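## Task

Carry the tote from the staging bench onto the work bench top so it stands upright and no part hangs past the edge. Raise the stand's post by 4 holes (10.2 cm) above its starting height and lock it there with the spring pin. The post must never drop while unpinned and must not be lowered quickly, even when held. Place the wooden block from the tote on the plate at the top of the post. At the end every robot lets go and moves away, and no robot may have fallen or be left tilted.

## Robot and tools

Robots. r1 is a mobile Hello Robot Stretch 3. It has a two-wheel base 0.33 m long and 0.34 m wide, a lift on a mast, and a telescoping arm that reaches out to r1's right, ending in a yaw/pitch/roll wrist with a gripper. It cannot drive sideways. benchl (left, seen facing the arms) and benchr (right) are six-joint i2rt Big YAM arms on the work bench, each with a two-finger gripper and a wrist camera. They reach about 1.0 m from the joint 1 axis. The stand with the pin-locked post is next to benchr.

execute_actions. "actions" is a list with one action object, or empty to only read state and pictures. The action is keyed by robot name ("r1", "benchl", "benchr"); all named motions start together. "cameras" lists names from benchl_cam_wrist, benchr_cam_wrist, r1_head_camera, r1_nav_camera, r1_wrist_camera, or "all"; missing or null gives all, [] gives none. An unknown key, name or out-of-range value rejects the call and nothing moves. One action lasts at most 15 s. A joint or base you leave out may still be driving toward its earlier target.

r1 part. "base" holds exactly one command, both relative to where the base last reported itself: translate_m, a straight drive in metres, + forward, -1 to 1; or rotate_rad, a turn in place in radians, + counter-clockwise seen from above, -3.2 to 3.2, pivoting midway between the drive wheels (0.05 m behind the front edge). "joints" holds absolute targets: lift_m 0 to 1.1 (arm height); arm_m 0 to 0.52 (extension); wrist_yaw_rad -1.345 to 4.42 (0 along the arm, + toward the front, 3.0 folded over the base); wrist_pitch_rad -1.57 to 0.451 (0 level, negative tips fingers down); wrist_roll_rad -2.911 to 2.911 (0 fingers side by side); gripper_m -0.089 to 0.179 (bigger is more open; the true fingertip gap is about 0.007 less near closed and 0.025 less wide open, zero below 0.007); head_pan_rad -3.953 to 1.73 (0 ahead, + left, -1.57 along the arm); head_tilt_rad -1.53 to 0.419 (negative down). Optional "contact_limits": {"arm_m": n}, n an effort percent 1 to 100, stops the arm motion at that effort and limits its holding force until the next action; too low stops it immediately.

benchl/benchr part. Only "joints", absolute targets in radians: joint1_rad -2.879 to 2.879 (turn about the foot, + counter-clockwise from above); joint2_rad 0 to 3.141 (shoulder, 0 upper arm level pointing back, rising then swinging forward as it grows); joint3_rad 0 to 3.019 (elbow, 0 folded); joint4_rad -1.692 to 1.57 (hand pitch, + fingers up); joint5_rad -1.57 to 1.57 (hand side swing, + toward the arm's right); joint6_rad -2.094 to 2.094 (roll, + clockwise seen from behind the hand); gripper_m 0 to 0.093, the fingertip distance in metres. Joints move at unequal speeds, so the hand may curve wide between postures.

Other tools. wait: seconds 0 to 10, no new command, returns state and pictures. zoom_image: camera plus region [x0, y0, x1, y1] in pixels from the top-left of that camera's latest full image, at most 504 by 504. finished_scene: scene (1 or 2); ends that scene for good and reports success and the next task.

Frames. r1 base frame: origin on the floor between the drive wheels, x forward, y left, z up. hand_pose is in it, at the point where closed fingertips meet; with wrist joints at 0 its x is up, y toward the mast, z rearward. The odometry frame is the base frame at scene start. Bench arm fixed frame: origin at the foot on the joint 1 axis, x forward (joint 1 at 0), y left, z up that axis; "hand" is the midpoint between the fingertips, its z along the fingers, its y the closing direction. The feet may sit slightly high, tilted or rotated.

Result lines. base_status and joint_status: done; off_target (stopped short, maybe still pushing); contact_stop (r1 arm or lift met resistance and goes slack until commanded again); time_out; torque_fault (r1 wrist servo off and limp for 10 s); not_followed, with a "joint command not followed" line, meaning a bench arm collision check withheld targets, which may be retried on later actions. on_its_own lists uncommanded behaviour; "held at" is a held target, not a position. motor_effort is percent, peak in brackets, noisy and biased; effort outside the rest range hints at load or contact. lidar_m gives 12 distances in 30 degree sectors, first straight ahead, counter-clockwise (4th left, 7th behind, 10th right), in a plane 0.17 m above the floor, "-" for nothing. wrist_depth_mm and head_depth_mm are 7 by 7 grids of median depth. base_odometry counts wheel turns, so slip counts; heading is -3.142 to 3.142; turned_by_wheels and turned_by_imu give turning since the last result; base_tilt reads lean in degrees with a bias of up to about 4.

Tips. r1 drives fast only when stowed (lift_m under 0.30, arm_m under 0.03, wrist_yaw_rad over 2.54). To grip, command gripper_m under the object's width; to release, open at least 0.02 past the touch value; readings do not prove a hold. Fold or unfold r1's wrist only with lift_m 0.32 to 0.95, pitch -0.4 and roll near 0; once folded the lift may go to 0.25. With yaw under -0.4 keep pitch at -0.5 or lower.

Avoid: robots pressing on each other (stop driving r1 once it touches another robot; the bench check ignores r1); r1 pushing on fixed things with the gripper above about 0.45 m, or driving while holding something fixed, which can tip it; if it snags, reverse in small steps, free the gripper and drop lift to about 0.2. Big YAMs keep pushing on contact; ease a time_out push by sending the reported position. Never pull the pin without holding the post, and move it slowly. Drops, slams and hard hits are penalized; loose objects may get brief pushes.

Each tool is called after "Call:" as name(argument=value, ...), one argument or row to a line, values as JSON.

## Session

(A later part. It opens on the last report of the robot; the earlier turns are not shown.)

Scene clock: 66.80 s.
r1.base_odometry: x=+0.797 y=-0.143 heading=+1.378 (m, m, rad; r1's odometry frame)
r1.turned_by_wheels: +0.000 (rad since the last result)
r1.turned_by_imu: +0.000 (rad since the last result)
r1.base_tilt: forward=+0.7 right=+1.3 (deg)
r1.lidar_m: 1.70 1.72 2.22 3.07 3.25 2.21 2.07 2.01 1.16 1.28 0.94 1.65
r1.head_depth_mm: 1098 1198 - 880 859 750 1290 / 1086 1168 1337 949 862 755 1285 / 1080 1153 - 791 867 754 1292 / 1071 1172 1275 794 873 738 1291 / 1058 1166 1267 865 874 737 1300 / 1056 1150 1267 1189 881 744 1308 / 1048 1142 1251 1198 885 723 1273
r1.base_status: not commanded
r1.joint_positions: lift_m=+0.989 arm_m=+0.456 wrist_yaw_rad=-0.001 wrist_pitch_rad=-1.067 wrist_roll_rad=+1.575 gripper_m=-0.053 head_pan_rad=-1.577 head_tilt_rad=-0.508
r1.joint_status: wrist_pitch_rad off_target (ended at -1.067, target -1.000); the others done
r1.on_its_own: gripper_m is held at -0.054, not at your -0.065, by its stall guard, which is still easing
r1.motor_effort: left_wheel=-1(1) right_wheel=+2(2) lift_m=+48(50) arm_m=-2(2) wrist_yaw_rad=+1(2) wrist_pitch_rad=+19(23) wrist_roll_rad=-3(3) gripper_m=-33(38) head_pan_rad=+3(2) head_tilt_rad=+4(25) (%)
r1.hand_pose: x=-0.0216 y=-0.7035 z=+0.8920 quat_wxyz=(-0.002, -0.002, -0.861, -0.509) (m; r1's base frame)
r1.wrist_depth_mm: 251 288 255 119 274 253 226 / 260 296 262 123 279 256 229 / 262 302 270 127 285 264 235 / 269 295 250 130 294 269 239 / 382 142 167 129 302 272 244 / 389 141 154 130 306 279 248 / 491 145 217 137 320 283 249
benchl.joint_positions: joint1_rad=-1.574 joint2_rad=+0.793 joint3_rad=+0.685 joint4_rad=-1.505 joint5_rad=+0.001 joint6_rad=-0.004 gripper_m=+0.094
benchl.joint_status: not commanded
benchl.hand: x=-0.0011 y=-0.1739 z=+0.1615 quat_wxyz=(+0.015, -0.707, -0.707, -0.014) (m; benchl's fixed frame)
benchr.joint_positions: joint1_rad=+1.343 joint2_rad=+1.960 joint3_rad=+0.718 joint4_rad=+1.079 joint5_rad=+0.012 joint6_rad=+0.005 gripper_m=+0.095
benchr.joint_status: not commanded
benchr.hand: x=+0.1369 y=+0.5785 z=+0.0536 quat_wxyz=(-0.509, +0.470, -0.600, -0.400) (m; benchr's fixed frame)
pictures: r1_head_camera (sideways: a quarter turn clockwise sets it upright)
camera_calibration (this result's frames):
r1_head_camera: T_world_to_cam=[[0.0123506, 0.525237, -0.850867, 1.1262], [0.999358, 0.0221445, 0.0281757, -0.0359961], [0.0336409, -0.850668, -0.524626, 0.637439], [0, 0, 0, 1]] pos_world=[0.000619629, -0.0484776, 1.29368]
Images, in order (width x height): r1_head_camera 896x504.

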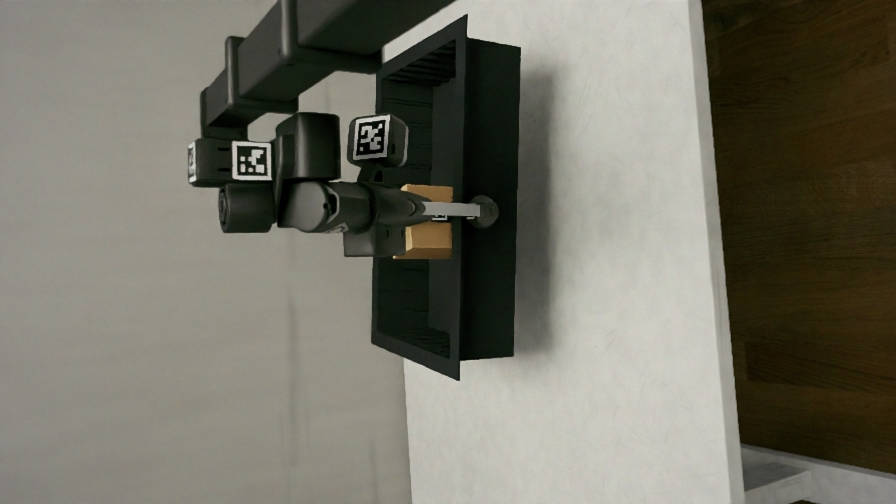

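Call:
execute_actions(
  actions=[
    {"r1":{"joints":{"arm_m":0.0}}},
  ],
  cameras=[],
)

Call:
execute_actions(
  actions=[
    {"r1":{"base":{"rotate_rad":1.869},"joints":{"head_pan_rad":-0.6,"head_tilt_rad":-0.6}}},
  ],
  cameras=["r1_nav_camera"],
)

Call:
execute_actions(
  actions=[
    {"r1":{"base":{"translate_m":1.0}}},
  ],
  cameras=[],
)

Call:
execute_actions(
  actions=[
    {"r1":{"base":{"translate_m":1.0}}},
  ],
  cameras=["r1_nav_camera","r1_head_camera"],
)

Scene clock: 73.30 s.
r1.base_odometry: x=+0.797 y=-0.143 heading=+1.378 (m, m, rad; r1's odometry frame)
r1.turned_by_wheels: +0.000 (rad since the last result)
r1.turned_by_imu: +0.000 (rad since the last result)
r1.base_tilt: forward=+0.7 right=+1.5 (deg)
r1.lidar_m: 1.70 1.72 2.22 3.07 3.26 2.21 2.07 2.01 1.15 1.27 0.94 1.66
r1.head_depth_mm: 1091 1198 1323 1181 - - - / 1085 1188 1309 1156 933 - - / 1080 1181 1309 1162 917 - - / 1074 1182 1290 1171 599 432 418 / 1059 1169 1272 1184 601 568 467 / 1055 1152 1269 1191 604 533 467 / 1047 1143 1258 1202 887 685 391
r1.base_status: not commanded
r1.joint_positions: lift_m=+0.989 arm_m=+0.000 wrist_yaw_rad=-0.001 wrist_pitch_rad=-1.067 wrist_roll_rad=+1.575 gripper_m=-0.036 head_pan_rad=-1.577 head_tilt_rad=-0.507
r1.joint_status: all done
r1.on_its_own: gripper_m is held at -0.037, not at your -0.065, by its stall guard, which is not easing now
r1.motor_effort: left_wheel=-2(2) right_wheel=+2(2) lift_m=+48(48) arm_m=-4(3) wrist_yaw_rad=+0(1) wrist_pitch_rad=+20(19) wrist_roll_rad=-3(3) gripper_m=-27(29) head_pan_rad=+3(3) head_tilt_rad=+5(4) (%)
r1.hand_pose: x=-0.0216 y=-0.2476 z=+0.8920 quat_wxyz=(-0.002, -0.002, -0.861, -0.509) (m; r1's base frame)
r1.wrist_depth_mm: 251 291 259 119 898 853 755 / 260 294 262 121 977 892 - / 264 298 267 126 958 879 - / 271 295 249 129 978 885 797 / 488 142 167 130 - 906 821 / 749 142 154 131 - 922 821 / 800 147 217 139 - 947 819
benchl.joint_positions: joint1_rad=-1.574 joint2_rad=+0.793 joint3_rad=+0.685 joint4_rad=-1.505 joint5_rad=+0.001 joint6_rad=-0.004 gripper_m=+0.094
benchl.joint_status: not commanded
benchl.hand: x=-0.0011 y=-0.1739 z=+0.1615 quat_wxyz=(+0.015, -0.707, -0.707, -0.014) (m; benchl's fixed frame)
benchr.joint_positions: joint1_rad=+1.343 joint2_rad=+1.960 joint3_rad=+0.718 joint4_rad=+1.079 joint5_rad=+0.012 joint6_rad=+0.005 gripper_m=+0.095
benchr.joint_status: not commanded
benchr.hand: x=+0.1369 y=+0.5785 z=+0.0536 quat_wxyz=(-0.509, +0.470, -0.600, -0.400) (m; benchr's fixed frame)
pictures: none
No camera images: the call's "cameras" was empty. Leave "cameras" out to get every camera's image.

Scene clock: 77.27 s.
r1.base_odometry: x=+0.797 y=-0.143 heading=-3.036 (m, m, rad; r1's odometry frame)
r1.turned_by_wheels: +1.869 (rad since the last result)
r1.turned_by_imu: +1.886 (rad since the last result)
r1.base_tilt: forward=+0.7 right=+1.3 (deg)
r1.lidar_m: 3.24 2.48 2.07 2.07 1.19 1.28 0.94 0.94 1.70 1.70 1.91 3.12
r1.head_depth_mm: 2317 2488 2643 2290 1785 1438 416 / 2708 2956 3016 2288 1783 1460 1232 / 3254 3559 3266 2320 1786 1461 1236 / 3278 3640 3305 2318 1797 1461 1235 / 3176 3454 3315 2354 1797 1469 1242 / 3030 3334 3277 2345 1816 1474 1248 / 2888 3133 3162 2394 1820 1477 1250
r1.base_status: done
r1.joint_positions: lift_m=+0.989 arm_m=+0.000 wrist_yaw_rad=-0.001 wrist_pitch_rad=-1.067 wrist_roll_rad=+1.575 gripper_m=-0.036 head_pan_rad=-0.607 head_tilt_rad=-0.593
r1.joint_status: all done
r1.on_its_own: gripper_m is held at -0.037, not at your -0.065, by its stall guard, which is not easing now
r1.motor_effort: left_wheel=-3(7) right_wheel=+5(10) lift_m=+48(48) arm_m=-4(4) wrist_yaw_rad=+0(1) wrist_pitch_rad=+19(20) wrist_roll_rad=-3(3) gripper_m=-28(28) head_pan_rad=+2(30) head_tilt_rad=-4(18) (%)
r1.hand_pose: x=-0.0216 y=-0.2476 z=+0.8920 quat_wxyz=(-0.002, -0.002, -0.861, -0.509) (m; r1's base frame)
r1.wrist_depth_mm: 257 291 259 119 957 855 756 / 263 296 263 121 962 880 - / 264 305 271 125 946 894 - / - 295 252 130 956 894 816 / - 143 165 129 - 918 778 / - 142 154 131 - 918 832 / - 146 219 139 - 951 837
benchl.joint_positions: joint1_rad=-1.574 joint2_rad=+0.793 joint3_rad=+0.685 joint4_rad=-1.505 joint5_rad=+0.001 joint6_rad=-0.004 gripper_m=+0.094
benchl.joint_status: not commanded
benchl.hand: x=-0.0011 y=-0.1739 z=+0.1615 quat_wxyz=(+0.015, -0.707, -0.707, -0.014) (m; benchl's fixed frame)
benchr.joint_positions: joint1_rad=+1.343 joint2_rad=+1.960 joint3_rad=+0.718 joint4_rad=+1.079 joint5_rad=+0.012 joint6_rad=+0.005 gripper_m=+0.095
benchr.joint_status: not commanded
benchr.hand: x=+0.1369 y=+0.5785 z=+0.0536 quat_wxyz=(-0.509, +0.470, -0.600, -0.400) (m; benchr's fixed frame)
pictures: r1_nav_camera (sideways: a quarter turn counterclockwise sets it upright)
camera_calibration (this result's frames):
r1_nav_camera: T_world_to_cam=[[0.461584, -0.36409, 0.808937, -1.01535], [-0.583589, -0.81141, -0.032204, 0.0978846], [0.668105, -0.457222, -0.587012, 0.71518], [0, 0, 0, 1]] pos_world=[0.0479801, 0.0367404, 1.24433]
Images, in order (width x height): r1_nav_camera 672x504.

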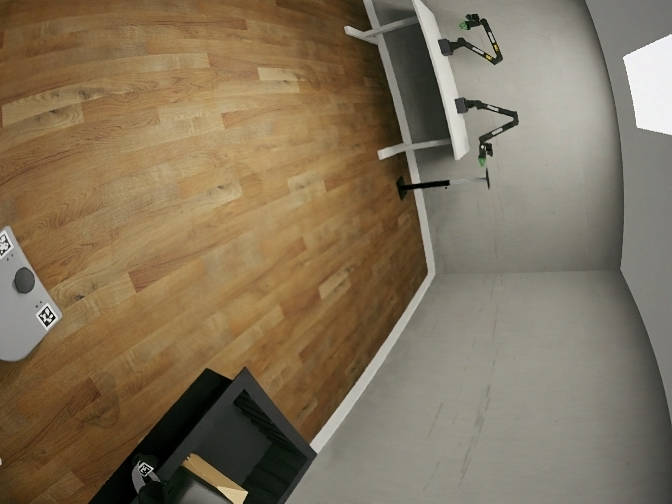

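Scene clock: 88.67 s.
r1.base_odometry: x=-0.198 y=-0.247 heading=-3.037 (m, m, rad; r1's odometry frame)
r1.turned_by_wheels: +0.000 (rad since the last result)
r1.turned_by_imu: +0.002 (rad since the last result)
r1.base_tilt: forward=+0.6 right=+1.2 (deg)
r1.lidar_m: 2.26 2.22 1.87 1.86 2.09 1.91 1.93 2.28 1.91 1.91 2.14 2.11
r1.head_depth_mm: 2573 2788 2923 2272 1766 1448 416 / 2523 2812 3017 2281 1779 1455 1231 / 2424 2682 2903 2312 1781 1464 1236 / 2306 2559 2796 2301 1805 1461 1238 / 2249 2444 2751 2338 1805 1471 1247 / 2140 2242 2574 2353 1805 1479 1242 / 2043 2205 2525 2333 1821 1480 1255
r1.base_status: done
r1.joint_positions: lift_m=+0.989 arm_m=+0.000 wrist_yaw_rad=-0.001 wrist_pitch_rad=-1.067 wrist_roll_rad=+1.575 gripper_m=-0.036 head_pan_rad=-0.607 head_tilt_rad=-0.593
r1.joint_status: not commanded
r1.on_its_own: gripper_m is held at -0.037, not at your -0.065, by its stall guard, which is not easing now
r1.motor_effort: left_wheel=-3(5) right_wheel=+5(11) lift_m=+48(48) arm_m=-4(3) wrist_yaw_rad=+1(0) wrist_pitch_rad=+20(20) wrist_roll_rad=-3(3) gripper_m=-28(27) head_pan_rad=+2(3) head_tilt_rad=-4(5) (%)
r1.hand_pose: x=-0.0216 y=-0.2476 z=+0.8920 quat_wxyz=(-0.002, -0.002, -0.861, -0.509) (m; r1's base frame)
r1.wrist_depth_mm: 259 290 257 119 901 844 759 / 263 297 263 122 912 877 - / 267 302 267 126 953 875 - / - 294 251 130 979 892 809 / - 142 165 129 - 900 811 / - 142 155 131 - 956 821 / - 147 218 139 - 958 841
benchl.joint_positions: joint1_rad=-1.574 joint2_rad=+0.793 joint3_rad=+0.685 joint4_rad=-1.505 joint5_rad=+0.001 joint6_rad=-0.004 gripper_m=+0.094
benchl.joint_status: not commanded
benchl.hand: x=-0.0011 y=-0.1739 z=+0.1615 quat_wxyz=(+0.015, -0.707, -0.707, -0.014) (m; benchl's fixed frame)
benchr.joint_positions: joint1_rad=+1.343 joint2_rad=+1.960 joint3_rad=+0.718 joint4_rad=+1.079 joint5_rad=+0.012 joint6_rad=+0.005 gripper_m=+0.095
benchr.joint_status: not commanded
benchr.hand: x=+0.1369 y=+0.5785 z=+0.0536 quat_wxyz=(-0.509, +0.470, -0.600, -0.400) (m; benchr's fixed frame)
pictures: none
No camera images: the call's "cameras" was empty. Leave "cameras" out to get every camera's image.

Scene clock: 100.07 s.
r1.base_odometry: x=-1.192 y=-0.352 heading=-3.037 (m, m, rad; r1's odometry frame)
r1.turned_by_wheels: +0.000 (rad since the last result)
r1.turned_by_imu: +0.002 (rad since the last result)
r1.base_tilt: forward=+0.6 right=+1.4 (deg)
r1.lidar_m: 1.53 1.28 1.65 1.65 1.86 2.83 2.93 2.53 2.13 2.12 1.47 1.22
r1.head_depth_mm: 1560 1695 1942 2031 1774 1447 416 / 1493 1614 1824 1152 1777 1445 1230 / 1445 1272 1423 1103 1685 1467 1232 / 1126 1535 1432 1070 1800 1454 1238 / 1259 1440 1291 1027 1808 1463 1242 / 1289 1389 1265 1036 1756 1485 1249 / 1242 1358 1434 1036 1705 1484 1256
r1.base_status: done
r1.joint_positions: lift_m=+0.989 arm_m=+0.000 wrist_yaw_rad=-0.001 wrist_pitch_rad=-1.067 wrist_roll_rad=+1.575 gripper_m=-0.036 head_pan_rad=-0.607 head_tilt_rad=-0.593
r1.joint_status: not commanded
r1.on_its_own: gripper_m is held at -0.037, not at your -0.065, by its stall guard, which is not easing now
r1.motor_effort: left_wheel=-4(4) right_wheel=+5(10) lift_m=+48(48) arm_m=-3(3) wrist_yaw_rad=+1(1) wrist_pitch_rad=+20(20) wrist_roll_rad=-3(3) gripper_m=-28(28) head_pan_rad=+3(2) head_tilt_rad=-4(5) (%)
r1.hand_pose: x=-0.0216 y=-0.2476 z=+0.8920 quat_wxyz=(-0.002, -0.002, -0.861, -0.509) (m; r1's base frame)
r1.wrist_depth_mm: 259 288 258 119 900 844 779 / 260 299 265 122 953 887 - / 265 301 267 126 934 882 - / - 293 252 131 957 930 817 / - 143 166 129 - 895 805 / - 142 154 131 - 909 839 / - 148 217 139 - 952 830
benchl.joint_positions: joint1_rad=-1.574 joint2_rad=+0.793 joint3_rad=+0.685 joint4_rad=-1.505 joint5_rad=+0.001 joint6_rad=-0.004 gripper_m=+0.094
benchl.joint_status: not commanded
benchl.hand: x=-0.0011 y=-0.1739 z=+0.1615 quat_wxyz=(+0.015, -0.707, -0.707, -0.014) (m; benchl's fixed frame)
benchr.joint_positions: joint1_rad=+1.343 joint2_rad=+1.960 joint3_rad=+0.718 joint4_rad=+1.079 joint5_rad=+0.012 joint6_rad=+0.005 gripper_m=+0.095
benchr.joint_status: not commanded
benchr.hand: x=+0.1369 y=+0.5785 z=+0.0536 quat_wxyz=(-0.509, +0.470, -0.600, -0.400) (m; benchr's fixed frame)
pictures: r1_head_camera (sideways: a quarter turn clockwise sets it upright), r1_nav_camera (sideways: a quarter turn counterclockwise sets it upright)
camera_calibration (this result's frames):
r1_head_camera: T_world_to_cam=[[-0.48397, 0.347335, -0.803201, 1.06708], [0.548928, 0.835314, 0.030464, -0.0362243], [0.681506, -0.426156, -0.594929, 0.724952], [0, 0, 0, 1]] pos_world=[0.0422624, -0.0314342, 1.28948]
r1_nav_camera: T_world_to_cam=[[0.461646, -0.364133, 0.808882, -1.01528], [-0.583592, -0.811409, -0.0322024, 0.0978826], [0.66806, -0.45719, -0.587089, 0.715279], [0, 0, 0, 1]] pos_world=[0.0479756, 0.0367435, 1.24433]
Images, in order (width x height): r1_head_camera 896x504, r1_nav_camera 672x504.

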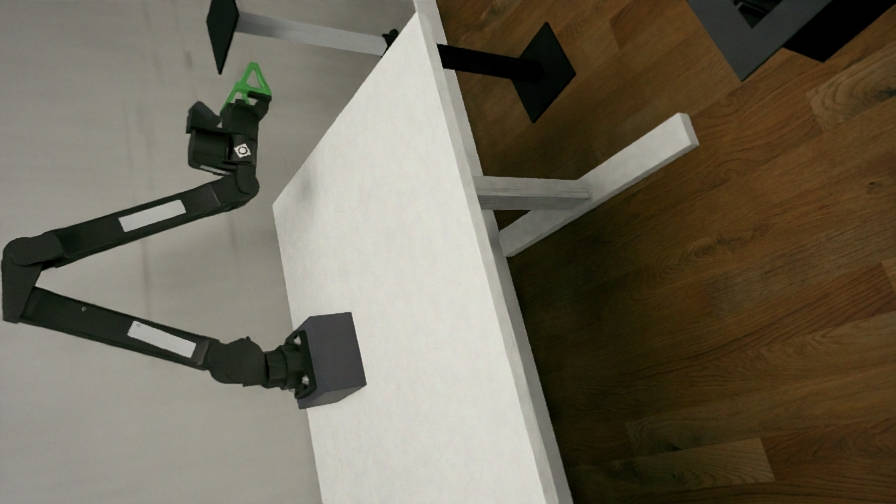

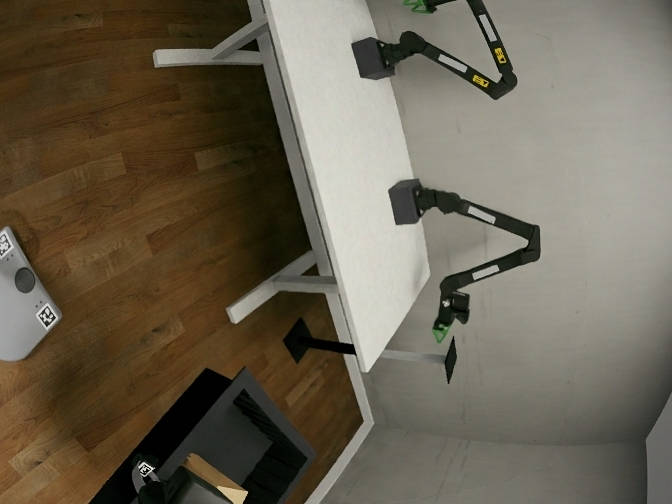

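Call:
execute_actions(
  actions=[
    {"r1":{"base":{"translate_m":0.13}}},
  ],
  cameras=[],
)

Call:
execute_actions(
  actions=[
    {"r1":{"base":{"rotate_rad":1.382},"joints":{"head_pan_rad":-1.57,"head_tilt_rad":-0.6}}},
  ],
  cameras=["r1_head_camera","r1_nav_camera"],
)

Scene clock: 105.23 s.
r1.base_odometry: x=-1.322 y=-0.366 heading=-3.037 (m, m, rad; r1's odometry frame)
r1.turned_by_wheels: +0.000 (rad since the last result)
r1.turned_by_imu: +0.000 (rad since the last result)
r1.base_tilt: forward=+0.7 right=+1.4 (deg)
r1.lidar_m: 1.40 1.16 1.62 1.62 1.82 2.96 3.06 2.56 2.15 2.15 1.40 1.12
r1.head_depth_mm: 1431 1591 1807 1043 1718 1439 415 / 1373 1469 1340 1007 1762 1423 1235 / 1039 1367 1417 1016 1587 1457 1233 / 984 1401 1432 1026 1645 1469 1236 / 1210 1143 1158 1030 885 1467 1240 / 1178 1290 1370 1034 856 1475 1250 / 1131 1244 1330 1042 828 1477 1258
r1.base_status: done
r1.joint_positions: lift_m=+0.989 arm_m=+0.000 wrist_yaw_rad=-0.001 wrist_pitch_rad=-1.067 wrist_roll_rad=+1.575 gripper_m=-0.036 head_pan_rad=-0.607 head_tilt_rad=-0.593
r1.joint_status: not commanded
r1.on_its_own: gripper_m is held at -0.037, not at your -0.065, by its stall guard, which is not easing now
r1.motor_effort: left_wheel=-4(5) right_wheel=+5(10) lift_m=+48(48) arm_m=-4(4) wrist_yaw_rad=+0(0) wrist_pitch_rad=+19(19) wrist_roll_rad=-3(3) gripper_m=-28(28) head_pan_rad=+3(3) head_tilt_rad=-5(5) (%)
r1.hand_pose: x=-0.0216 y=-0.2476 z=+0.8920 quat_wxyz=(-0.002, -0.002, -0.861, -0.509) (m; r1's base frame)
r1.wrist_depth_mm: 259 292 255 119 912 847 760 / 264 293 261 122 939 882 - / 266 303 271 126 943 875 - / - 295 251 130 971 914 791 / - 142 165 130 - 918 797 / - 143 154 130 - 909 820 / - 148 219 139 - 919 837
benchl.joint_positions: joint1_rad=-1.574 joint2_rad=+0.793 joint3_rad=+0.685 joint4_rad=-1.505 joint5_rad=+0.001 joint6_rad=-0.004 gripper_m=+0.094
benchl.joint_status: not commanded
benchl.hand: x=-0.0011 y=-0.1739 z=+0.1615 quat_wxyz=(+0.015, -0.707, -0.707, -0.014) (m; benchl's fixed frame)
benchr.joint_positions: joint1_rad=+1.343 joint2_rad=+1.960 joint3_rad=+0.718 joint4_rad=+1.079 joint5_rad=+0.012 joint6_rad=+0.005 gripper_m=+0.095
benchr.joint_status: not commanded
benchr.hand: x=+0.1369 y=+0.5785 z=+0.0536 quat_wxyz=(-0.509, +0.470, -0.600, -0.400) (m; benchr's fixed frame)
pictures: none
No camera images: the call's "cameras" was empty. Leave "cameras" out to get every camera's image.

Scene clock: 108.43 s.
r1.base_odometry: x=-1.322 y=-0.366 heading=-1.655 (m, m, rad; r1's odometry frame)
r1.turned_by_wheels: +1.382 (rad since the last result)
r1.turned_by_imu: +1.395 (rad since the last result)
r1.base_tilt: forward=+0.6 right=+1.4 (deg)
r1.lidar_m: 1.62 1.69 2.37 2.96 2.96 2.21 2.14 1.40 1.12 1.40 1.16 1.67
r1.head_depth_mm: 1162 1245 1114 1044 - - - / 1168 1289 1375 1005 - - - / 1171 1304 1396 1011 - - - / 1163 1310 1398 1017 600 427 - / 972 1312 1403 1024 607 525 414 / 1147 1286 1154 1031 588 511 418 / 1171 1316 1426 1037 1430 446 1175
r1.base_status: done
r1.joint_positions: lift_m=+0.989 arm_m=+0.000 wrist_yaw_rad=+0.000 wrist_pitch_rad=-1.067 wrist_roll_rad=+1.575 gripper_m=-0.036 head_pan_rad=-1.563 head_tilt_rad=-0.593
r1.joint_status: all done
r1.on_its_own: gripper_m is held at -0.037, not at your -0.065, by its stall guard, which is not easing now
r1.motor_effort: left_wheel=-4(5) right_wheel=+5(10) lift_m=+48(48) arm_m=-4(4) wrist_yaw_rad=+0(0) wrist_pitch_rad=+20(19) wrist_roll_rad=-3(3) gripper_m=-27(28) head_pan_rad=-1(29) head_tilt_rad=-4(5) (%)
r1.hand_pose: x=-0.0215 y=-0.2476 z=+0.8920 quat_wxyz=(-0.002, -0.001, -0.861, -0.509) (m; r1's base frame)
r1.wrist_depth_mm: 253 290 258 119 935 836 776 / 259 297 264 122 945 872 - / 260 303 269 125 972 888 - / 480 296 251 130 979 907 789 / 488 143 167 129 - 902 831 / 712 142 154 131 - 922 820 / 714 147 218 140 - 912 853
benchl.joint_positions: joint1_rad=-1.574 joint2_rad=+0.793 joint3_rad=+0.685 joint4_rad=-1.505 joint5_rad=+0.001 joint6_rad=-0.004 gripper_m=+0.094
benchl.joint_status: not commanded
benchl.hand: x=-0.0011 y=-0.1739 z=+0.1615 quat_wxyz=(+0.015, -0.707, -0.707, -0.014) (m; benchl's fixed frame)
benchr.joint_positions: joint1_rad=+1.343 joint2_rad=+1.960 joint3_rad=+0.718 joint4_rad=+1.079 joint5_rad=+0.012 joint6_rad=+0.005 gripper_m=+0.095
benchr.joint_status: not commanded
benchr.hand: x=+0.1369 y=+0.5785 z=+0.0536 quat_wxyz=(-0.509, +0.470, -0.600, -0.400) (m; benchr's fixed frame)
pictures: r1_head_camera (sideways: a quarter turn clockwise sets it upright), r1_nav_camera (sideways: a quarter turn counterclockwise sets it upright)
camera_calibration (this result's frames):
r1_head_camera: T_world_to_cam=[[0.00451256, 0.59582, -0.803106, 1.06398], [0.998974, 0.0335021, 0.0304681, -0.0389749], [0.0450592, -0.802419, -0.595057, 0.729001], [0, 0, 0, 1]] pos_world=[0.00128549, -0.0476703, 1.28947]
r1_nav_camera: T_world_to_cam=[[-0.0311125, -0.587277, 0.808788, -1.01215], [-0.999444, 0.00860301, -0.0321998, 0.100416], [0.0119522, -0.809341, -0.587218, 0.71945], [0, 0, 0, 1]] pos_world=[0.0602704, -0.0129988, 1.24433]
Images, in order (width x height): r1_head_camera 896x504, r1_nav_camera 672x504.

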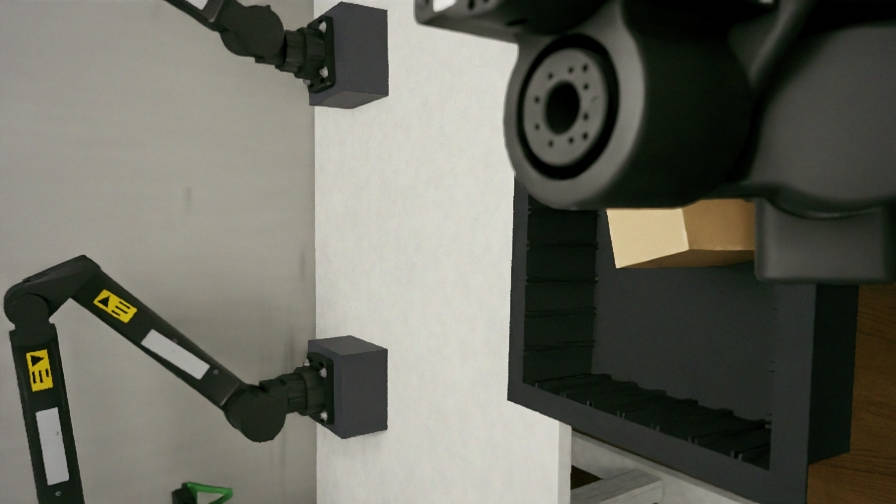

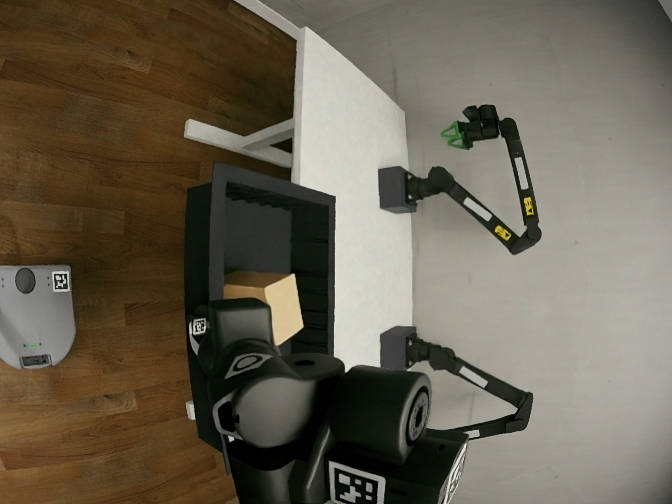

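Call:
execute_actions(
  actions=[
    {"r1":{"joints":{"arm_m":0.40}}},
  ],
  cameras=["r1_head_camera"],
)

Call:
execute_actions(
  actions=[
    {"r1":{"joints":{"lift_m":0.92,"wrist_pitch_rad":-1.2}}},
  ],
  cameras=["r1_head_camera"],
)

Scene clock: 113.77 s.
r1.base_odometry: x=-1.322 y=-0.366 heading=-1.655 (m, m, rad; r1's odometry frame)
r1.turned_by_wheels: +0.000 (rad since the last result)
r1.turned_by_imu: +0.000 (rad since the last result)
r1.base_tilt: forward=+0.6 right=+1.3 (deg)
r1.lidar_m: 1.62 1.70 2.37 2.96 2.96 2.21 2.15 1.40 1.12 1.39 1.15 1.67
r1.head_depth_mm: 1156 1230 1101 744 859 1442 1230 / 1166 - 1037 745 865 1448 1227 / 1167 - - 754 870 1455 1236 / 1165 1302 1397 753 1635 1468 1233 / 970 1311 1403 762 1630 1474 1243 / 1151 1283 1151 1025 1649 1476 1248 / 1168 1315 1424 1034 1439 1476 1253
r1.base_status: not commanded
r1.joint_positions: lift_m=+0.989 arm_m=+0.400 wrist_yaw_rad=+0.000 wrist_pitch_rad=-1.067 wrist_roll_rad=+1.575 gripper_m=-0.036 head_pan_rad=-1.563 head_tilt_rad=-0.593
r1.joint_status: all done
r1.on_its_own: gripper_m is held at -0.037, not at your -0.065, by its stall guard, which is not easing now
r1.motor_effort: left_wheel=-3(4) right_wheel=+5(5) lift_m=+48(48) arm_m=+4(5) wrist_yaw_rad=+0(0) wrist_pitch_rad=+19(20) wrist_roll_rad=-3(3) gripper_m=-27(28) head_pan_rad=-2(2) head_tilt_rad=-5(5) (%)
r1.hand_pose: x=-0.0215 y=-0.6470 z=+0.8919 quat_wxyz=(-0.002, -0.001, -0.861, -0.509) (m; r1's base frame)
r1.wrist_depth_mm: 254 288 257 119 273 843 746 / 261 295 263 121 282 852 766 / 262 303 267 126 292 842 786 / 451 296 250 130 298 893 776 / 458 142 166 130 307 923 824 / 645 142 155 131 - 921 844 / 594 147 218 139 329 958 846
benchl.joint_positions: joint1_rad=-1.574 joint2_rad=+0.793 joint3_rad=+0.685 joint4_rad=-1.505 joint5_rad=+0.001 joint6_rad=-0.004 gripper_m=+0.094
benchl.joint_status: not commanded
benchl.hand: x=-0.0011 y=-0.1739 z=+0.1615 quat_wxyz=(+0.015, -0.707, -0.707, -0.014) (m; benchl's fixed frame)
benchr.joint_positions: joint1_rad=+1.343 joint2_rad=+1.960 joint3_rad=+0.718 joint4_rad=+1.079 joint5_rad=+0.012 joint6_rad=+0.005 gripper_m=+0.095
benchr.joint_status: not commanded
benchr.hand: x=+0.1369 y=+0.5785 z=+0.0536 quat_wxyz=(-0.509, +0.470, -0.600, -0.400) (m; benchr's fixed frame)
pictures: r1_head_camera (sideways: a quarter turn clockwise sets it upright)
camera_calibration (this result's frames):
r1_head_camera: T_world_to_cam=[[0.00456471, 0.595872, -0.803066, 1.06393], [0.998977, 0.0334119, 0.0304698, -0.0389772], [0.0449881, -0.802384, -0.59511, 0.72907], [0, 0, 0, 1]] pos_world=[0.00128128, -0.0476691, 1.28947]
Images, in order (width x height): r1_head_camera 896x504.

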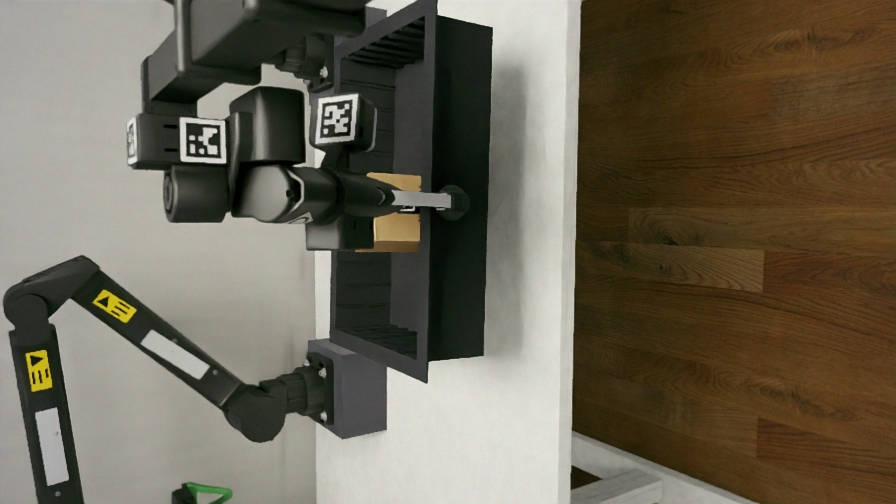

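Scene clock: 115.23 s.
r1.base_odometry: x=-1.322 y=-0.366 heading=-1.655 (m, m, rad; r1's odometry frame)
r1.turned_by_wheels: +0.000 (rad since the last result)
r1.turned_by_imu: +0.000 (rad since the last result)
r1.base_tilt: forward=+0.5 right=+1.3 (deg)
r1.lidar_m: 1.62 1.70 2.37 2.95 2.95 2.21 2.15 1.40 1.12 1.40 1.15 1.66
r1.head_depth_mm: 1156 1244 1063 - 832 1453 1231 / 1167 1277 - 935 809 1448 1224 / 1176 1295 - 916 824 1462 1237 / 1163 1309 1407 942 1628 1460 1236 / 976 1315 1407 942 1645 1460 1240 / 1145 1279 1159 1032 1644 1469 1246 / 1173 1310 1425 1038 1439 1476 1249
r1.base_status: not commanded
r1.joint_positions: lift_m=+0.920 arm_m=+0.400 wrist_yaw_rad=+0.000 wrist_pitch_rad=-1.228 wrist_roll_rad=+1.573 gripper_m=-0.036 head_pan_rad=-1.563 head_tilt_rad=-0.593
r1.joint_status: all done
r1.on_its_own: gripper_m is held at -0.037, not at your -0.065, by its stall guard, which is not easing now
r1.motor_effort: left_wheel=-3(5) right_wheel=+5(6) lift_m=+26(41) arm_m=+3(4) wrist_yaw_rad=+0(0) wrist_pitch_rad=+8(20) wrist_roll_rad=-2(3) gripper_m=-25(28) head_pan_rad=-2(2) head_tilt_rad=-5(4) (%)
r1.hand_pose: x=-0.0215 y=-0.6078 z=+0.8094 quat_wxyz=(-0.001, -0.001, -0.817, -0.577) (m; r1's base frame)
r1.wrist_depth_mm: 246 274 236 115 858 800 732 / 252 280 244 118 872 789 759 / 252 288 250 121 869 814 742 / 257 294 210 124 909 835 788 / 152 134 171 124 936 861 774 / 251 134 154 128 944 872 805 / 262 135 259 190 - 895 805
benchl.joint_positions: joint1_rad=-1.574 joint2_rad=+0.793 joint3_rad=+0.685 joint4_rad=-1.505 joint5_rad=+0.001 joint6_rad=-0.004 gripper_m=+0.094
benchl.joint_status: not commanded
benchl.hand: x=-0.0011 y=-0.1739 z=+0.1615 quat_wxyz=(+0.015, -0.707, -0.707, -0.014) (m; benchl's fixed frame)
benchr.joint_positions: joint1_rad=+1.343 joint2_rad=+1.960 joint3_rad=+0.718 joint4_rad=+1.079 joint5_rad=+0.012 joint6_rad=+0.005 gripper_m=+0.095
benchr.joint_status: not commanded
benchr.hand: x=+0.1369 y=+0.5785 z=+0.0536 quat_wxyz=(-0.509, +0.470, -0.600, -0.400) (m; benchr's fixed frame)
pictures: r1_head_camera (sideways: a quarter turn clockwise sets it upright)
camera_calibration (this result's frames):
r1_head_camera: T_world_to_cam=[[0.0045645, 0.595872, -0.803066, 1.06393], [0.998977, 0.0334123, 0.0304698, -0.0389772], [0.0449884, -0.802384, -0.59511, 0.72907], [0, 0, 0, 1]] pos_world=[0.0012813, -0.0476691, 1.28947]
Images, in order (width x height): r1_head_camera 896x504.

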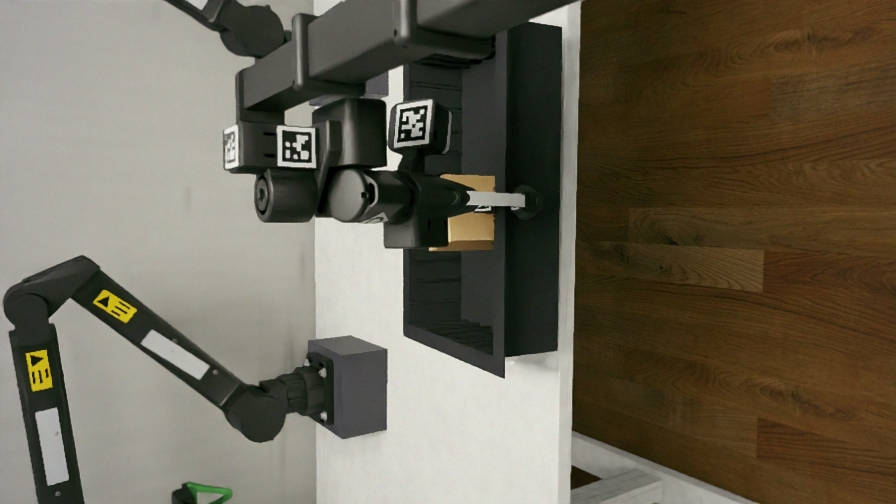

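Call:
execute_actions(
  actions=[
    {"r1":{"joints":{"lift_m":0.925,"arm_m":0.50}}},
  ],
  cameras=["r1_head_camera"],
)

Call:
execute_actions(
  actions=[
    {"r1":{"joints":{"lift_m":0.895,"wrist_pitch_rad":-1.45,"arm_m":0.52}}},
  ],
  cameras=["r1_head_camera"],
)

Scene clock: 117.97 s.
r1.base_odometry: x=-1.322 y=-0.366 heading=-1.655 (m, m, rad; r1's odometry frame)
r1.turned_by_wheels: +0.000 (rad since the last result)
r1.turned_by_imu: +0.000 (rad since the last result)
r1.base_tilt: forward=+0.7 right=+1.4 (deg)
r1.lidar_m: 1.62 1.69 2.37 2.95 2.95 2.21 2.14 1.40 1.12 1.39 1.15 1.66
r1.head_depth_mm: 1159 1239 - 827 1597 1437 1225 / 1167 1271 1259 838 864 1455 1238 / 1169 1274 - 841 871 1457 1230 / 1166 1307 1402 848 1627 1463 1230 / 969 1312 1403 858 1634 1475 1242 / 1148 1279 1153 1029 1646 1471 1247 / 1169 1313 1422 1035 1432 1478 1257
r1.base_status: not commanded
r1.joint_positions: lift_m=+0.924 arm_m=+0.500 wrist_yaw_rad=+0.000 wrist_pitch_rad=-1.231 wrist_roll_rad=+1.573 gripper_m=-0.036 head_pan_rad=-1.563 head_tilt_rad=-0.593
r1.joint_status: all done
r1.on_its_own: gripper_m is held at -0.037, not at your -0.065, by its stall guard, which is not easing now
r1.motor_effort: left_wheel=-3(3) right_wheel=+5(5) lift_m=+46(46) arm_m=+4(4) wrist_yaw_rad=+1(0) wrist_pitch_rad=+9(9) wrist_roll_rad=-2(2) gripper_m=-25(25) head_pan_rad=-2(2) head_tilt_rad=-5(4) (%)
r1.hand_pose: x=-0.0215 y=-0.7071 z=+0.8135 quat_wxyz=(-0.001, -0.001, -0.816, -0.578) (m; r1's base frame)
r1.wrist_depth_mm: 247 274 238 116 212 204 727 / 250 282 245 119 217 208 714 / 251 287 253 122 220 810 786 / 256 294 207 125 226 805 760 / 243 134 168 125 231 826 821 / 254 136 154 128 236 851 805 / 275 136 263 138 250 860 847
benchl.joint_positions: joint1_rad=-1.574 joint2_rad=+0.793 joint3_rad=+0.685 joint4_rad=-1.505 joint5_rad=+0.001 joint6_rad=-0.004 gripper_m=+0.094
benchl.joint_status: not commanded
benchl.hand: x=-0.0011 y=-0.1739 z=+0.1615 quat_wxyz=(+0.015, -0.707, -0.707, -0.014) (m; benchl's fixed frame)
benchr.joint_positions: joint1_rad=+1.343 joint2_rad=+1.960 joint3_rad=+0.718 joint4_rad=+1.079 joint5_rad=+0.012 joint6_rad=+0.005 gripper_m=+0.095
benchr.joint_status: not commanded
benchr.hand: x=+0.1369 y=+0.5785 z=+0.0536 quat_wxyz=(-0.509, +0.470, -0.600, -0.400) (m; benchr's fixed frame)
pictures: r1_head_camera (sideways: a quarter turn clockwise sets it upright)
camera_calibration (this result's frames):
r1_head_camera: T_world_to_cam=[[0.00456495, 0.595878, -0.803062, 1.06392], [0.998977, 0.0334112, 0.03047, -0.0389774], [0.0449877, -0.80238, -0.595116, 0.729078], [0, 0, 0, 1]] pos_world=[0.00128126, -0.047669, 1.28947]
Images, in order (width x height): r1_head_camera 896x504.

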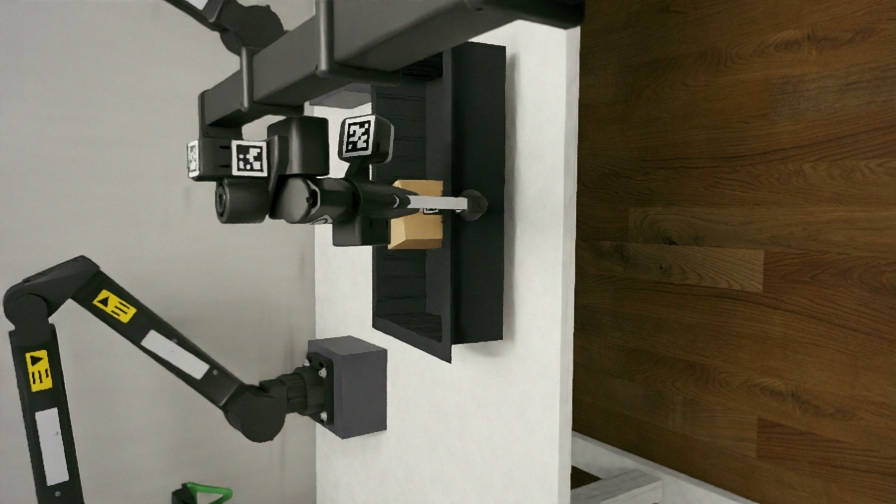

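Scene clock: 119.17 s.
r1.base_odometry: x=-1.322 y=-0.366 heading=-1.655 (m, m, rad; r1's odometry frame)
r1.turned_by_wheels: +0.000 (rad since the last result)
r1.turned_by_imu: +0.000 (rad since the last result)
r1.base_tilt: forward=+0.6 right=+1.2 (deg)
r1.lidar_m: 1.62 1.69 2.37 2.96 2.96 2.21 2.15 1.40 1.12 1.40 1.16 1.66
r1.head_depth_mm: 1162 1247 1110 - 1615 1443 1228 / 1173 1278 1262 965 836 1452 1231 / 1174 1274 - 858 843 1450 1234 / 1166 1315 1400 853 1645 1455 1237 / 973 1315 1405 968 1647 1481 1249 / 1151 1281 1153 1033 1653 1478 1245 / 1162 1318 1427 1042 1443 1476 1255
r1.base_status: not commanded
r1.joint_positions: lift_m=+0.895 arm_m=+0.519 wrist_yaw_rad=+0.000 wrist_pitch_rad=-1.446 wrist_roll_rad=+1.573 gripper_m=-0.033 head_pan_rad=-1.563 head_tilt_rad=-0.593
r1.joint_status: all done
r1.on_its_own: gripper_m is held at -0.034, not at your -0.065, by its stall guard, which is still easing
r1.motor_effort: left_wheel=-4(3) right_wheel=+5(5) lift_m=+20(39) arm_m=+4(7) wrist_yaw_rad=+0(0) wrist_pitch_rad=-1(9) wrist_roll_rad=-2(2) gripper_m=-23(27) head_pan_rad=-2(2) head_tilt_rad=-5(5) (%)
r1.hand_pose: x=-0.0215 y=-0.6716 z=+0.7769 quat_wxyz=(-0.001, -0.001, -0.749, -0.662) (m; r1's base frame)
r1.wrist_depth_mm: 215 210 200 114 192 831 798 / 222 216 206 117 198 805 799 / 227 222 210 119 203 828 - / 235 224 215 122 209 866 843 / 137 124 185 125 560 905 850 / 103 117 155 127 946 904 868 / 106 110 232 133 593 945 895
benchl.joint_positions: joint1_rad=-1.574 joint2_rad=+0.793 joint3_rad=+0.685 joint4_rad=-1.505 joint5_rad=+0.001 joint6_rad=-0.004 gripper_m=+0.094
benchl.joint_status: not commanded
benchl.hand: x=-0.0011 y=-0.1739 z=+0.1615 quat_wxyz=(+0.015, -0.707, -0.707, -0.014) (m; benchl's fixed frame)
benchr.joint_positions: joint1_rad=+1.343 joint2_rad=+1.960 joint3_rad=+0.718 joint4_rad=+1.079 joint5_rad=+0.012 joint6_rad=+0.005 gripper_m=+0.095
benchr.joint_status: not commanded
benchr.hand: x=+0.1369 y=+0.5785 z=+0.0536 quat_wxyz=(-0.509, +0.470, -0.600, -0.400) (m; benchr's fixed frame)
pictures: r1_head_camera (sideways: a quarter turn clockwise sets it upright)
camera_calibration (this result's frames):
r1_head_camera: T_world_to_cam=[[0.00456481, 0.595878, -0.803062, 1.06392], [0.998977, 0.0334115, 0.03047, -0.0389774], [0.0449879, -0.80238, -0.595116, 0.729078], [0, 0, 0, 1]] pos_world=[0.00128127, -0.047669, 1.28947]
Images, in order (width x height): r1_head_camera 896x504.

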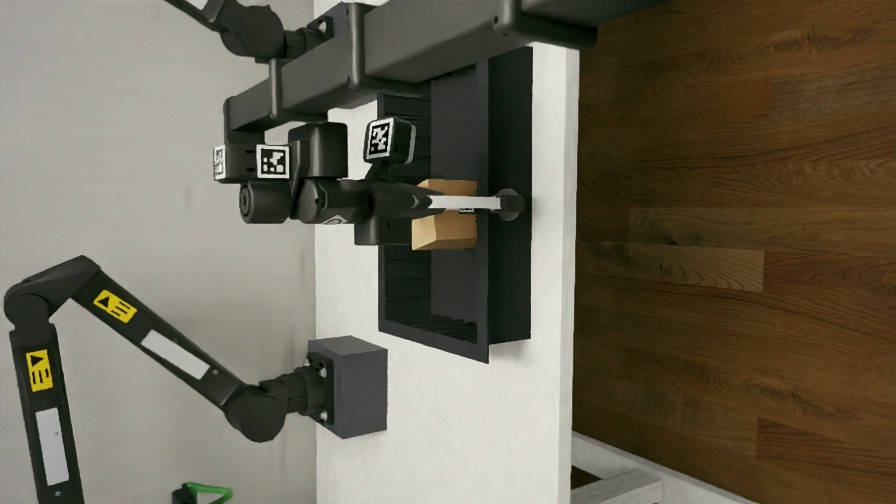

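Well placed. Release and raise.

Call:
execute_actions(
  actions=[
    {"r1":{"joints":{"gripper_m":0.06,"wrist_pitch_rad":-1.5,"arm_m":0.508}}},
  ],
  cameras=[],
)

Call:
execute_actions(
  actions=[
    {"r1":{"joints":{"lift_m":1.0,"head_pan_rad":-2.38,"head_tilt_rad":-0.55}}},
  ],
  cameras=["r1_head_camera","r1_nav_camera"],
)

Scene clock: 121.07 s.
r1.base_odometry: x=-1.322 y=-0.366 heading=-1.655 (m, m, rad; r1's odometry frame)
r1.turned_by_wheels: +0.000 (rad since the last result)
r1.turned_by_imu: +0.000 (rad since the last result)
r1.base_tilt: forward=+0.6 right=+1.3 (deg)
r1.lidar_m: 1.62 1.69 2.38 2.96 2.95 2.22 2.15 1.40 1.12 1.40 1.16 1.66
r1.head_depth_mm: 1165 1248 1108 - 1620 1445 1227 / 1167 1277 - 959 835 1448 1230 / 1175 1287 - 849 842 1457 1234 / 1164 1309 1406 934 1631 1465 1239 / 976 1312 1408 953 1642 1474 1242 / 1149 1284 1154 1030 1663 1476 1246 / 1168 1316 1432 1037 1439 1480 1247
r1.base_status: not commanded
r1.joint_positions: lift_m=+0.895 arm_m=+0.508 wrist_yaw_rad=+0.000 wrist_pitch_rad=-1.493 wrist_roll_rad=+1.573 gripper_m=+0.060 head_pan_rad=-1.563 head_tilt_rad=-0.593
r1.joint_status: all done
r1.motor_effort: left_wheel=-3(4) right_wheel=+5(5) lift_m=+22(22) arm_m=-4(6) wrist_yaw_rad=+0(0) wrist_pitch_rad=-2(11) wrist_roll_rad=-2(2) gripper_m=-1(94) head_pan_rad=-2(2) head_tilt_rad=-5(4) (%)
r1.hand_pose: x=-0.0215 y=-0.6488 z=+0.7767 quat_wxyz=(-0.001, -0.001, -0.734, -0.679) (m; r1's base frame)
r1.wrist_depth_mm: 207 204 197 114 866 844 820 / 213 207 204 117 887 843 - / 218 213 209 120 895 862 - / 224 217 212 123 899 883 870 / 127 132 201 126 904 909 856 / 100 122 172 130 - 966 886 / 101 110 228 133 940 939 927
benchl.joint_positions: joint1_rad=-1.574 joint2_rad=+0.793 joint3_rad=+0.685 joint4_rad=-1.505 joint5_rad=+0.001 joint6_rad=-0.004 gripper_m=+0.094
benchl.joint_status: not commanded
benchl.hand: x=-0.0011 y=-0.1739 z=+0.1615 quat_wxyz=(+0.015, -0.707, -0.707, -0.014) (m; benchl's fixed frame)
benchr.joint_positions: joint1_rad=+1.343 joint2_rad=+1.960 joint3_rad=+0.718 joint4_rad=+1.079 joint5_rad=+0.012 joint6_rad=+0.005 gripper_m=+0.095
benchr.joint_status: not commanded
benchr.hand: x=+0.1369 y=+0.5785 z=+0.0536 quat_wxyz=(-0.509, +0.470, -0.600, -0.400) (m; benchr's fixed frame)
pictures: none
No camera images: the call's "cameras" was empty. Leave "cameras" out to get every camera's image.

Scene clock: 122.87 s.
r1.base_odometry: x=-1.322 y=-0.366 heading=-1.655 (m, m, rad; r1's odometry frame)
r1.turned_by_wheels: +0.000 (rad since the last result)
r1.turned_by_imu: +0.000 (rad since the last result)
r1.base_tilt: forward=+0.6 right=+1.3 (deg)
r1.lidar_m: 1.62 1.70 2.37 2.96 2.95 2.21 2.15 1.40 1.12 1.40 1.15 1.67
r1.head_depth_mm: 2090 2251 2449 2390 - - - / 1989 2212 2525 2496 - - 1194 / 1787 1973 2206 - - - 1232 / 1620 1768 1928 - - 1404 1259 / 1489 1623 1749 - - 1432 1263 / 1385 1483 1314 - 1702 1510 1270 / 1266 1330 1483 - 832 1512 1272
r1.base_status: not commanded
r1.joint_positions: lift_m=+1.000 arm_m=+0.508 wrist_yaw_rad=+0.000 wrist_pitch_rad=-1.494 wrist_roll_rad=+1.573 gripper_m=+0.060 head_pan_rad=-2.373 head_tilt_rad=-0.557
r1.joint_status: all done
r1.motor_effort: left_wheel=-3(3) right_wheel=+5(5) lift_m=+42(45) arm_m=-4(3) wrist_yaw_rad=+0(1) wrist_pitch_rad=-2(2) wrist_roll_rad=-2(2) gripper_m=+0(0) head_pan_rad=-2(28) head_tilt_rad=+5(12) (%)
r1.hand_pose: x=-0.0215 y=-0.6486 z=+0.8810 quat_wxyz=(-0.001, -0.001, -0.734, -0.680) (m; r1's base frame)
r1.wrist_depth_mm: 292 307 300 290 938 913 905 / 291 314 304 299 968 927 - / 293 321 313 304 949 978 - / 296 328 274 311 - - 950 / 295 209 206 318 - - - / 295 344 331 326 - - - / 295 354 347 337 - - -
benchl.joint_positions: joint1_rad=-1.574 joint2_rad=+0.793 joint3_rad=+0.685 joint4_rad=-1.505 joint5_rad=+0.001 joint6_rad=-0.004 gripper_m=+0.094
benchl.joint_status: not commanded
benchl.hand: x=-0.0011 y=-0.1739 z=+0.1615 quat_wxyz=(+0.015, -0.707, -0.707, -0.014) (m; benchl's fixed frame)
benchr.joint_positions: joint1_rad=+1.343 joint2_rad=+1.960 joint3_rad=+0.718 joint4_rad=+1.079 joint5_rad=+0.012 joint6_rad=+0.005 gripper_m=+0.095
benchr.joint_status: not commanded
benchr.hand: x=+0.1369 y=+0.5785 z=+0.0536 quat_wxyz=(-0.509, +0.470, -0.600, -0.400) (m; benchr's fixed frame)
pictures: r1_head_camera (sideways: a quarter turn clockwise sets it upright), r1_nav_camera (sideways: a quarter turn counterclockwise sets it upright)
camera_calibration (this result's frames):
r1_head_camera: T_world_to_cam=[[0.413659, 0.387364, -0.823915, 1.08861], [0.713936, -0.699588, 0.0295303, -0.0360167], [-0.564962, -0.600438, -0.565944, 0.694847], [0, 0, 0, 1]] pos_world=[-0.0320389, -0.0296745, 1.29123]
r1_nav_camera: T_world_to_cam=[[-0.425674, -0.362072, 0.82928, -1.03646], [-0.683832, 0.728903, -0.0327681, 0.0992319], [-0.592601, -0.581037, -0.557871, 0.684958], [0, 0, 0, 1]] pos_world=[0.0325689, -0.0496192, 1.24489]
Images, in order (width x height): r1_head_camera 896x504, r1_nav_camera 672x504.

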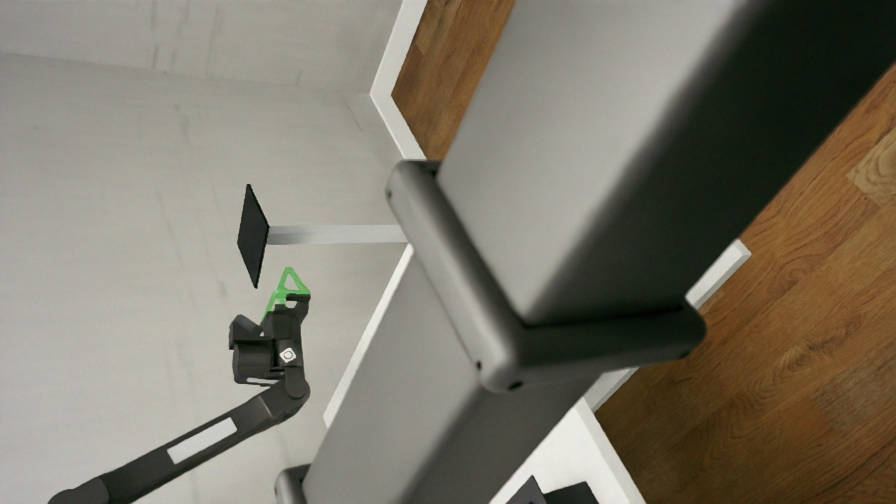

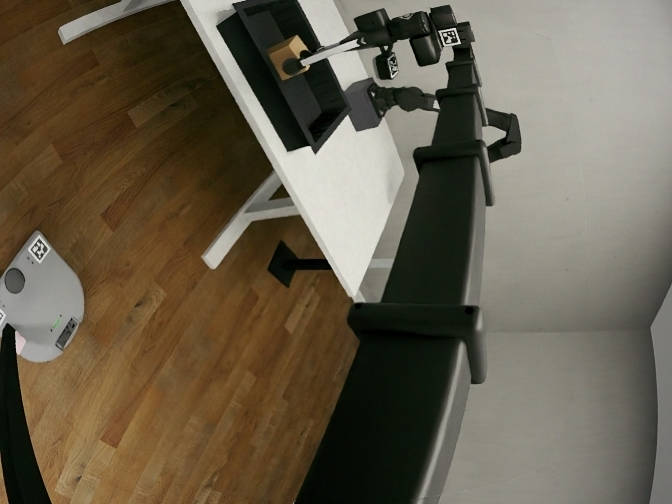

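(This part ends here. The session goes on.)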